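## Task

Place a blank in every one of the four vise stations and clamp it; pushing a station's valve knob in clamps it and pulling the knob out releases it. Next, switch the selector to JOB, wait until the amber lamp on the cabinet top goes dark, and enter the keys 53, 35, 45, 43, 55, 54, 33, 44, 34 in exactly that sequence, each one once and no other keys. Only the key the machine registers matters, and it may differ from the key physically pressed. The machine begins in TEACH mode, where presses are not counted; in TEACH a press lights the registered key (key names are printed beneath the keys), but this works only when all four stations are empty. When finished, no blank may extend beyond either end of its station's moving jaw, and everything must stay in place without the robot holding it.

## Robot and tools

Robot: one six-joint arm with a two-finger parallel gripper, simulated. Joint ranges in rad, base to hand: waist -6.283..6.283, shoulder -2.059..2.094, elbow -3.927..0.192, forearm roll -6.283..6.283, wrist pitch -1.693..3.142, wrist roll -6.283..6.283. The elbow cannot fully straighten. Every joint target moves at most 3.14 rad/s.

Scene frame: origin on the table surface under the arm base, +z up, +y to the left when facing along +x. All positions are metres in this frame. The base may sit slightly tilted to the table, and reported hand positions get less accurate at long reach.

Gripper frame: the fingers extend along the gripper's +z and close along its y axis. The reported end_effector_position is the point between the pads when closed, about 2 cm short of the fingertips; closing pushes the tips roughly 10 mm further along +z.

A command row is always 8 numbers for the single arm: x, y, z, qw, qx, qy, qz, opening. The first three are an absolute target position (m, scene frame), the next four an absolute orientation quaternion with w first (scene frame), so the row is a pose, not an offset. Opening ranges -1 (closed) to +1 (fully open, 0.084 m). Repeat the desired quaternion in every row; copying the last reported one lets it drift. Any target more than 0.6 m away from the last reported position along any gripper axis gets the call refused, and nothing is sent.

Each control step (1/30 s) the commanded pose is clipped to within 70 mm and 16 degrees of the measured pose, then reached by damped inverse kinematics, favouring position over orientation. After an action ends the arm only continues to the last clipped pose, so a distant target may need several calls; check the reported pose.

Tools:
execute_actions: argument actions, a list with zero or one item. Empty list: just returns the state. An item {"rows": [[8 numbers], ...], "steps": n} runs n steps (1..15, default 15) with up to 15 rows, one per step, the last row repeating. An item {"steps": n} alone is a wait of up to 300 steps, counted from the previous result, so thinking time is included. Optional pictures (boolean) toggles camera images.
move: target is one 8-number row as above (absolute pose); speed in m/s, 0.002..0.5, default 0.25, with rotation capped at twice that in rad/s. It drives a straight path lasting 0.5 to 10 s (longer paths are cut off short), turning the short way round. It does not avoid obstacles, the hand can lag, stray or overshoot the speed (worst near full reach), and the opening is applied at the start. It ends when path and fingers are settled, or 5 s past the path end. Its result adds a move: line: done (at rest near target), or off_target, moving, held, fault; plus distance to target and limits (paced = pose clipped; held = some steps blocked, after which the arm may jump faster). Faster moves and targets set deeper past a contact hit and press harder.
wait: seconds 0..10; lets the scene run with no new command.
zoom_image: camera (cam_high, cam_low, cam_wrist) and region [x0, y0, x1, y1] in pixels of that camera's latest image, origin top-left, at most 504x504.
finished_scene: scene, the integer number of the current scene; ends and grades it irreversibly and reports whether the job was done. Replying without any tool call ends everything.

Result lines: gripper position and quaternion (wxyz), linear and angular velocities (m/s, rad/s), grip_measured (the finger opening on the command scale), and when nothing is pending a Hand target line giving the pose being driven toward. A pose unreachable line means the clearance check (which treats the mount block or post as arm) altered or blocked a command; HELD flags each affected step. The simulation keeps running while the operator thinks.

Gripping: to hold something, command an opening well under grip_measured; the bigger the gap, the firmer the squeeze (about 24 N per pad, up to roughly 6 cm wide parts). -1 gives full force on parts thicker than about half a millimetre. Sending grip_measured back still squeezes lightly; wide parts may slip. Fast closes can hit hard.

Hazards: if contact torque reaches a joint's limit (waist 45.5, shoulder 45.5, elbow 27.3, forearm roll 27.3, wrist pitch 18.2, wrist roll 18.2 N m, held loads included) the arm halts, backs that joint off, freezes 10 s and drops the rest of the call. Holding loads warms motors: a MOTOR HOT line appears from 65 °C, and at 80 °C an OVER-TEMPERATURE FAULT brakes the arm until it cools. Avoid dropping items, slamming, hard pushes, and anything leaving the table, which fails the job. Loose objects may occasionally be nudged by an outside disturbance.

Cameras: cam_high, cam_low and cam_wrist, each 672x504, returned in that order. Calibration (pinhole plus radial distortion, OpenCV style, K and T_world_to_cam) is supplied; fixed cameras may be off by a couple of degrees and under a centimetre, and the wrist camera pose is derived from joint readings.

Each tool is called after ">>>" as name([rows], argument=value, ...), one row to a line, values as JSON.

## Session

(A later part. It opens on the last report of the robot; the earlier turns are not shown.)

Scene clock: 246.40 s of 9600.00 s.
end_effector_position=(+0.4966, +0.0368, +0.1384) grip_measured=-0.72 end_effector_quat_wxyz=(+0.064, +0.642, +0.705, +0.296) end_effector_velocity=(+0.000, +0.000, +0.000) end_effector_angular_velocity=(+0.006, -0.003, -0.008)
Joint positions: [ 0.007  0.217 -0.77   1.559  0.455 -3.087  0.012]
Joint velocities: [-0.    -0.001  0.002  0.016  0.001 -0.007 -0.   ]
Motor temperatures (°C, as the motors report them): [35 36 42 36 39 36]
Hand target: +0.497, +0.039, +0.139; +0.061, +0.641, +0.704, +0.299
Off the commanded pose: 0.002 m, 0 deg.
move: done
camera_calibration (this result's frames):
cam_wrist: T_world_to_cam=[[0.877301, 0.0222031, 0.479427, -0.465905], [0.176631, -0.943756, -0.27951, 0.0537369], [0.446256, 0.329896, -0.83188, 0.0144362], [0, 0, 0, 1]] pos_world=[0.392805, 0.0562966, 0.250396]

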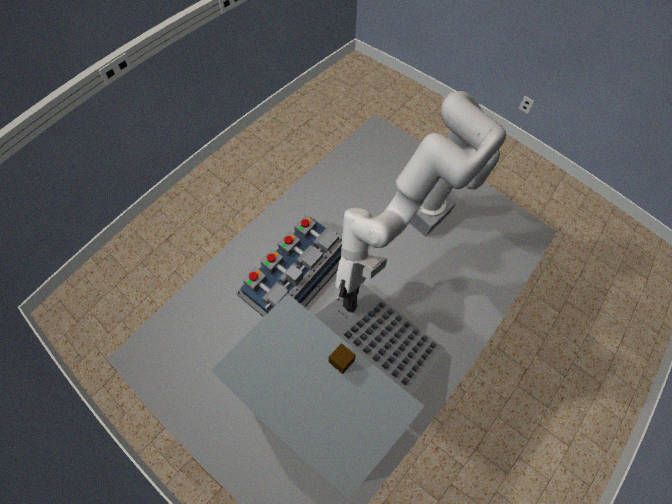

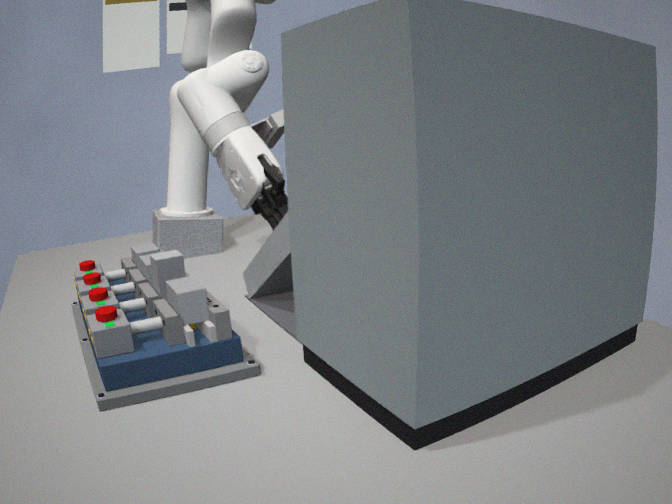

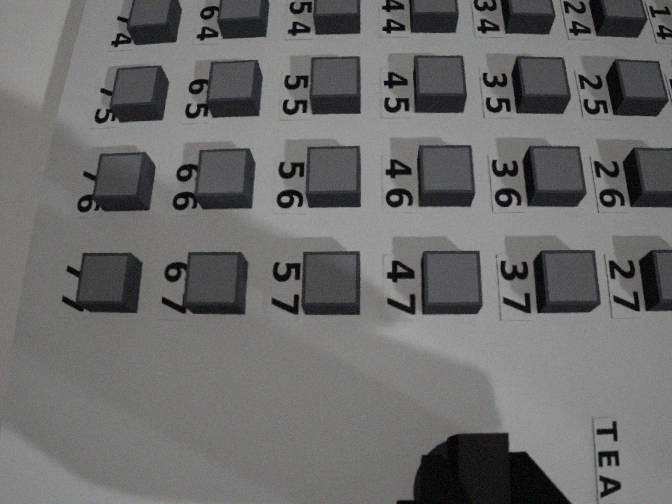

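Lamp is out. Release, lift, go to keys.

>>> move(target=[0.497,0.039,0.139,0.0615,0.6406,0.7043,0.2989,-0.3])

>>> move(target=[0.482,0.03,0.175,0.0615,0.6406,0.7043,0.2989,-0.3], speed=0.1)

>>> move(target=[0.446,0.277,0.15,0.087,0,0.996,0,-1])

>>> move(target=[0.446,0.277,0.125,0.087,0,0.996,0,-1], speed=0.1)

>>> move(target=[0.446,0.277,0.099,0.087,0,0.996,0,-1], speed=0.04)

>>> move(target=[0.446,0.277,0.148,0.087,0,0.996,0,-1], speed=0.1)

Scene clock: 249.33 s of 9600.00 s.
end_effector_position=(+0.4971, +0.0391, +0.1391) grip_measured=-0.32 end_effector_quat_wxyz=(+0.062, +0.641, +0.705, +0.299) end_effector_velocity=(-0.001, -0.001, -0.001) end_effector_angular_velocity=(+0.000, +0.001, -0.002)
Joint positions: [ 0.007  0.216 -0.771  1.563  0.463 -3.09   0.03 ]
Joint velocities: [-0.002  0.001  0.001  0.     0.    -0.001 -0.   ]
Motor temperatures (°C, as the motors report them): [35 36 42 36 39 36]
Hand target: +0.497, +0.039, +0.139; +0.062, +0.641, +0.704, +0.299
Off the commanded pose: 0.000 m, 0 deg.
move: done
camera_calibration (this result's frames):
cam_wrist: T_world_to_cam=[[0.87616, 0.0215366, 0.481539, -0.466418], [0.180367, -0.941074, -0.286089, 0.0549579], [0.447003, 0.337514, -0.828416, 0.0128579], [0, 0, 0, 1]] pos_world=[0.392997, 0.0574248, 0.250973]

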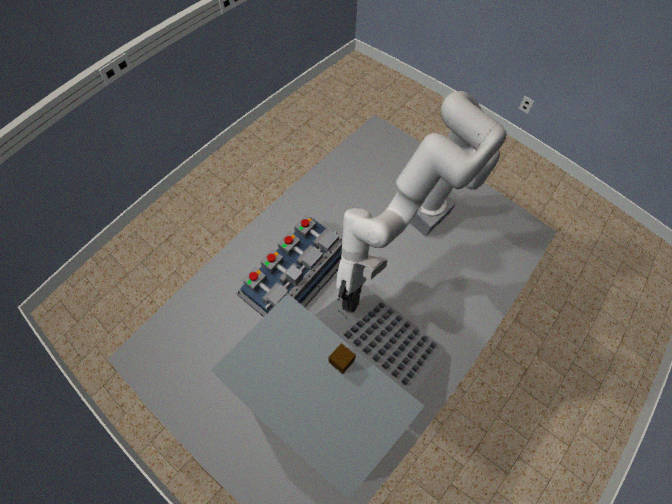

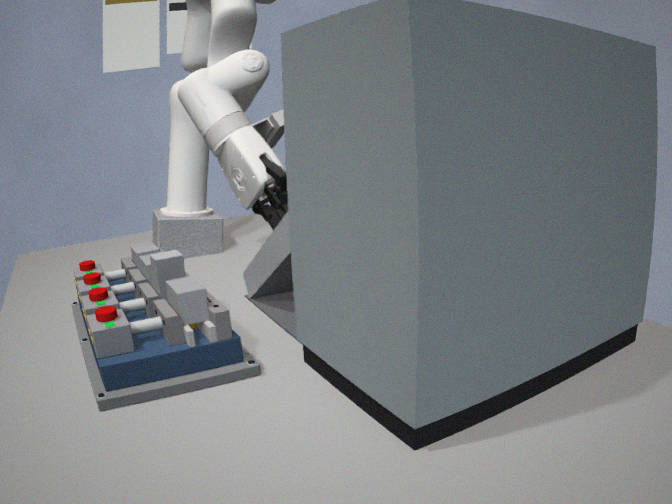

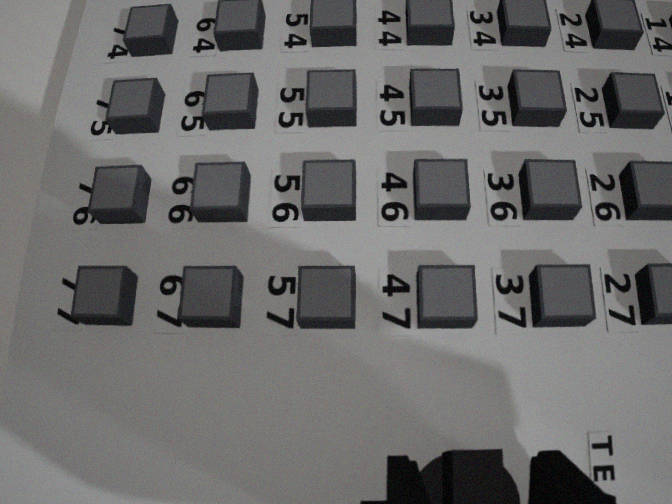

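Scene clock: 250.23 s of 9600.00 s.
end_effector_position=(+0.4821, +0.0302, +0.1746) grip_measured=-0.32 end_effector_quat_wxyz=(+0.061, +0.641, +0.704, +0.299) end_effector_velocity=(-0.001, -0.001, +0.003) end_effector_angular_velocity=(-0.001, +0.000, -0.001)
Joint positions: [-0.034  0.078 -0.694  1.413  0.491 -2.96   0.03 ]
Joint velocities: [-0.003 -0.009  0.003 -0.013  0.001  0.012  0.   ]
Motor temperatures (°C, as the motors report them): [35 36 42 36 39 36]
Hand target: +0.482, +0.030, +0.175; +0.062, +0.641, +0.704, +0.299
Off the commanded pose: 0.000 m, 0 deg.
move: done
camera_calibration (this result's frames):
cam_wrist: T_world_to_cam=[[0.876241, 0.0210963, 0.481412, -0.470204], [0.180042, -0.941022, -0.286467, 0.0596113], [0.446975, 0.337688, -0.82836, 0.0519788], [0, 0, 0, 1]] pos_world=[0.378046, 0.0484624, 0.286495]

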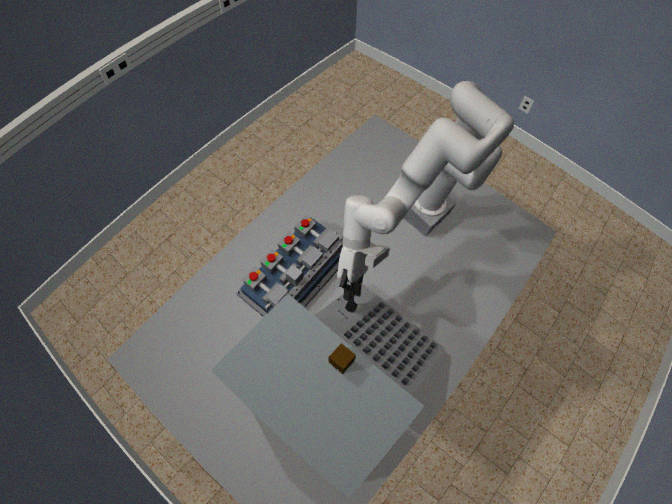

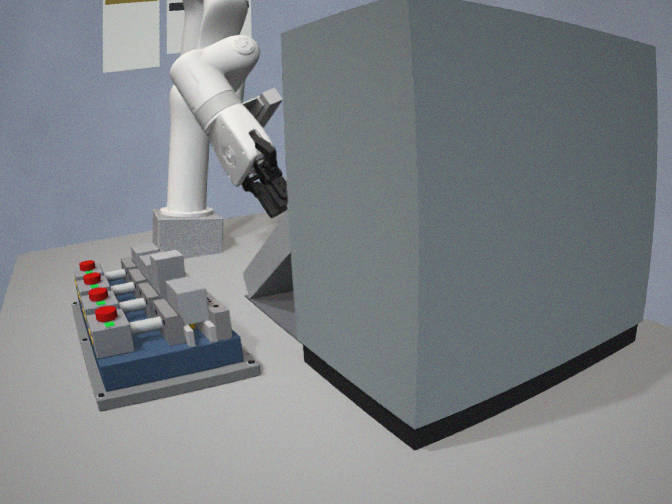

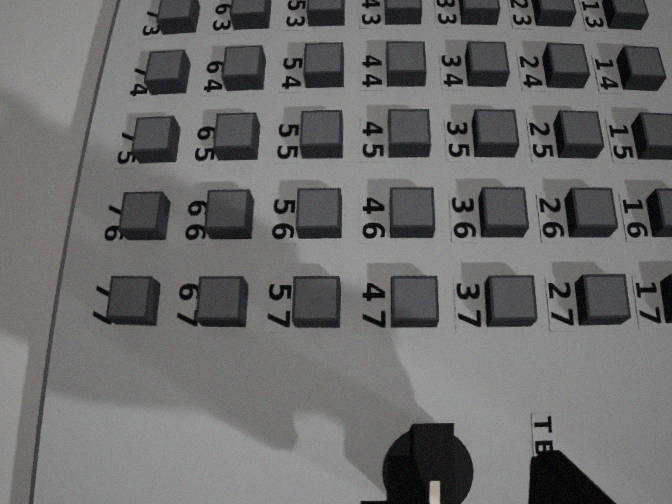

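Scene clock: 253.87 s of 9600.00 s.
end_effector_position=(+0.4470, +0.2766, +0.1501) grip_measured=-1.00 end_effector_quat_wxyz=(+0.088, +0.000, +0.996, -0.000) end_effector_velocity=(-0.000, +0.002, -0.000) end_effector_angular_velocity=(-0.009, -0.000, +0.009)
Joint positions: [ 0.57   0.192 -0.911  0.007  0.499 -2.598  0.   ]
Joint velocities: [ 0.005  0.004 -0.008 -0.016  0.007  0.009  0.   ]
Motor temperatures (°C, as the motors report them): [35 36 42 36 38 36]
Hand target: +0.447, +0.277, +0.150; +0.088, -0.000, +0.996, -0.000
Off the commanded pose: 0.001 m, 0 deg.
move: done
camera_calibration (this result's frames):
cam_wrist: T_world_to_cam=[[-0.006914, 0.999554, -0.0290468, -0.232062], [0.983649, 0.0120258, 0.179693, -0.401976], [0.179963, -0.0273294, -0.983294, 0.207746], [0, 0, 0, 1]] pos_world=[0.356413, 0.24247, 0.269767]

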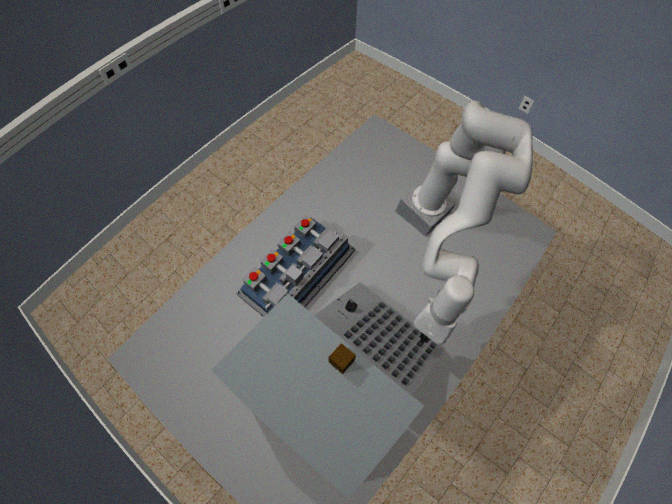

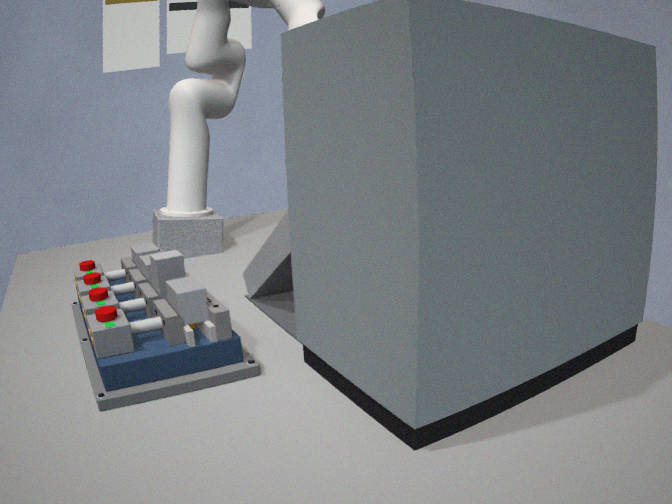

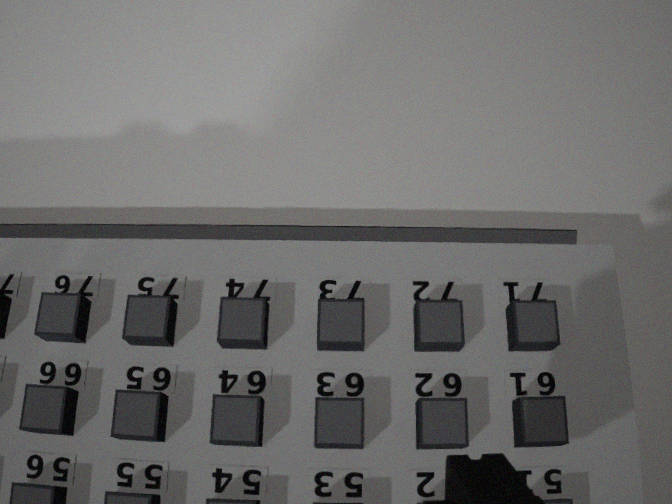

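Scene clock: 254.67 s of 9600.00 s.
end_effector_position=(+0.4461, +0.2770, +0.1256) grip_measured=-1.00 end_effector_quat_wxyz=(+0.087, +0.000, +0.996, +0.000) end_effector_velocity=(+0.000, +0.000, -0.002) end_effector_angular_velocity=(+0.000, -0.000, -0.000)
Joint positions: [ 0.576  0.248 -0.904  0.007  0.436 -2.593  0.   ]
Joint velocities: [ 0.001  0.006 -0.    -0.    -0.006  0.001  0.   ]
Motor temperatures (°C, as the motors report them): [35 36 42 36 38 36]
Hand target: +0.446, +0.277, +0.125; +0.087, +0.000, +0.996, -0.000
Off the commanded pose: 0.001 m, 0 deg.
move: done
camera_calibration (this result's frames):
cam_wrist: T_world_to_cam=[[-0.00764606, 0.999554, -0.0288574, -0.232939], [0.983844, 0.0126815, 0.17858, -0.396831], [0.178866, -0.0270257, -0.983502, 0.184227], [0, 0, 0, 1]] pos_world=[0.355686, 0.242847, 0.245332]

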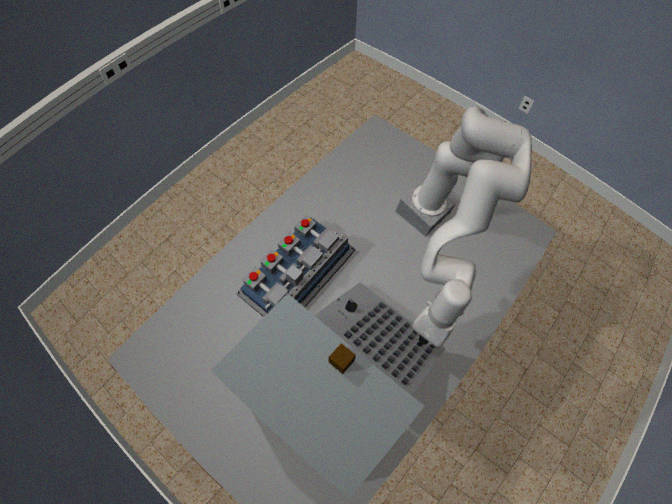

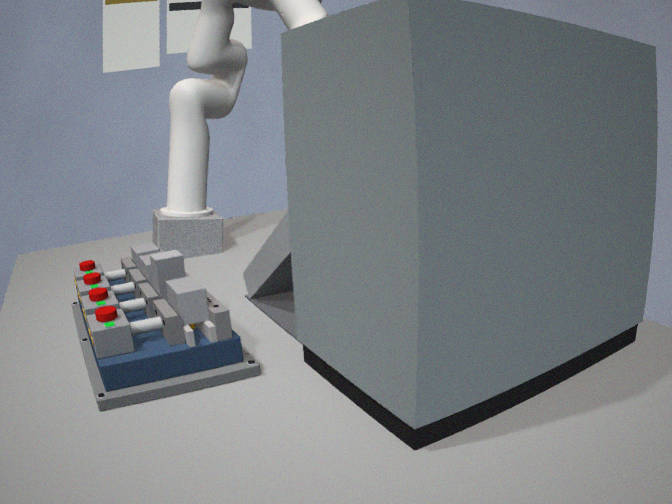

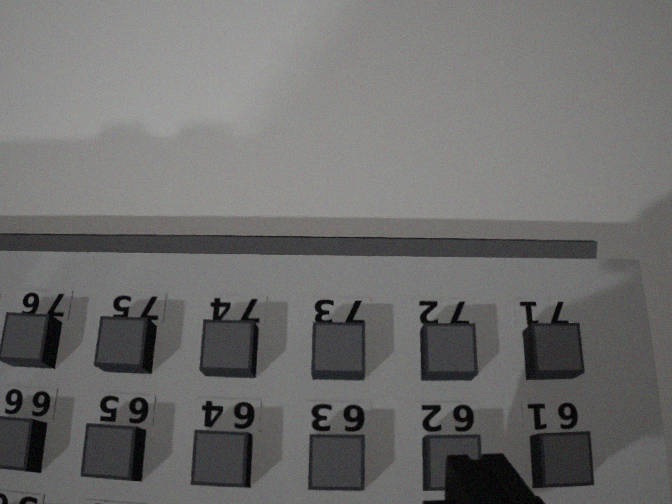

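Scene clock: 255.63 s of 9600.00 s.
end_effector_position=(+0.4482, +0.2785, +0.1041) grip_measured=-1.00 end_effector_quat_wxyz=(+0.091, +0.000, +0.996, +0.002) end_effector_velocity=(-0.000, +0.000, -0.000) end_effector_angular_velocity=(+0.002, -0.004, +0.001)
Joint positions: [ 0.581  0.306 -0.907  0.005  0.372 -2.586  0.   ]
Joint velocities: [ 0.001 -0.001  0.005 -0.    -0.009  0.001  0.   ]
Motor temperatures (°C, as the motors report them): [35 36 42 36 38 36]
Hand target: +0.446, +0.277, +0.099; +0.087, +0.000, +0.996, -0.000
Off the commanded pose: 0.006 m, 1 deg.
move: off_target
camera_calibration (this result's frames):
cam_wrist: T_world_to_cam=[[-0.0077444, 0.999669, -0.024542, -0.235476], [0.982536, 0.01217, 0.185675, -0.395125], [0.185912, -0.0226755, -0.982305, 0.158327], [0, 0, 0, 1]] pos_world=[0.356966, 0.243797, 0.223111]

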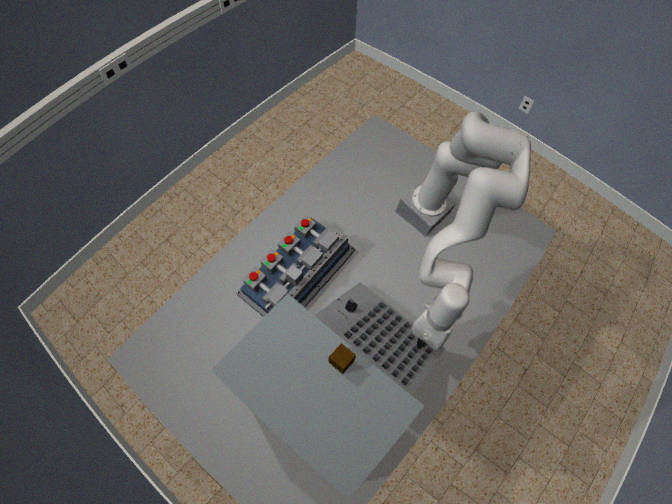

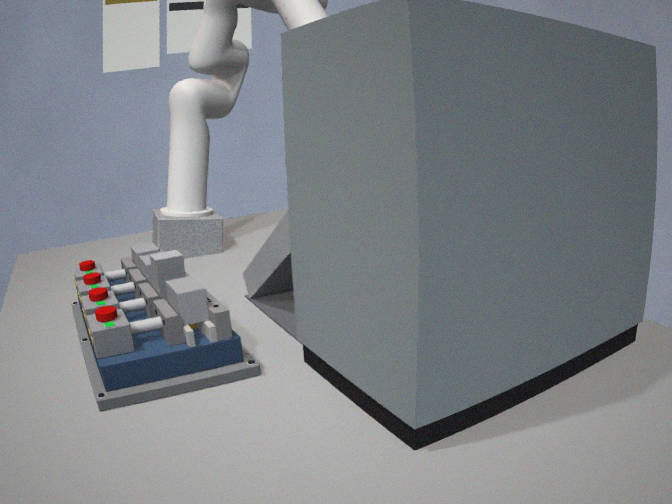

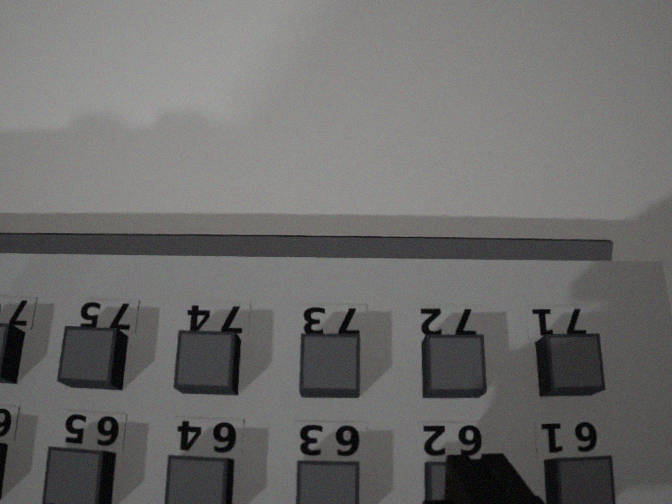

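Scene clock: 256.53 s of 9600.00 s.
end_effector_position=(+0.4458, +0.2770, +0.1473) grip_measured=-1.00 end_effector_quat_wxyz=(+0.087, -0.000, +0.996, -0.000) end_effector_velocity=(+0.002, +0.001, +0.005) end_effector_angular_velocity=(+0.003, -0.005, -0.000)
Joint positions: [ 0.572  0.197 -0.909  0.009  0.495 -2.598  0.   ]
Joint velocities: [-0.001 -0.008 -0.003  0.     0.006 -0.     0.   ]
Motor temperatures (°C, as the motors report them): [35 36 42 36 38 36]
Hand target: +0.446, +0.277, +0.148; +0.087, -0.000, +0.996, +0.000
Off the commanded pose: 0.001 m, 0 deg.
move: done
camera_calibration (this result's frames):
cam_wrist: T_world_to_cam=[[-0.00773486, 0.999539, -0.0293686, -0.232115], [0.984075, 0.0128245, 0.177293, -0.400405], [0.177588, -0.0275296, -0.98372, 0.206362], [0, 0, 0, 1]] pos_world=[0.355585, 0.242824, 0.267175]

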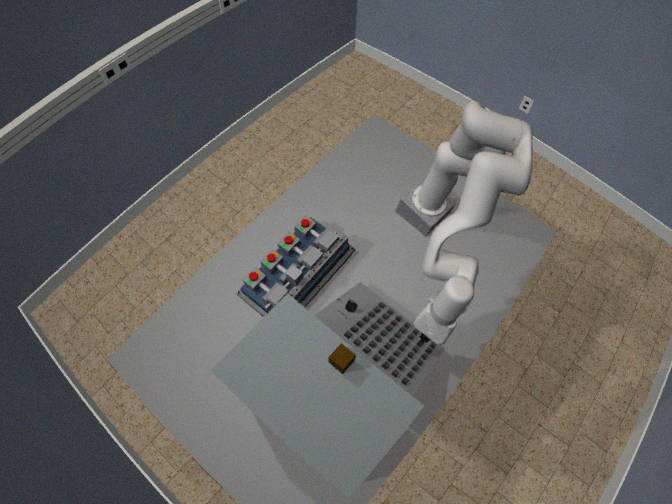

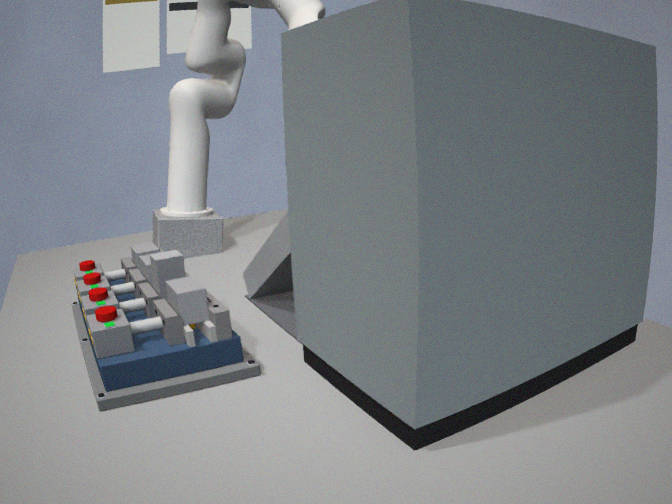

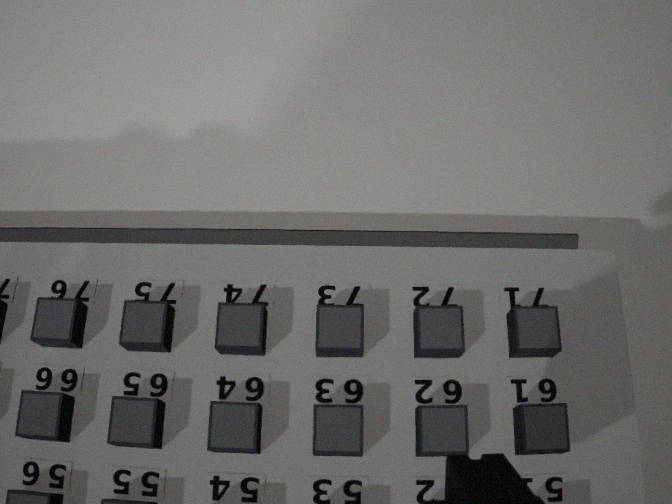

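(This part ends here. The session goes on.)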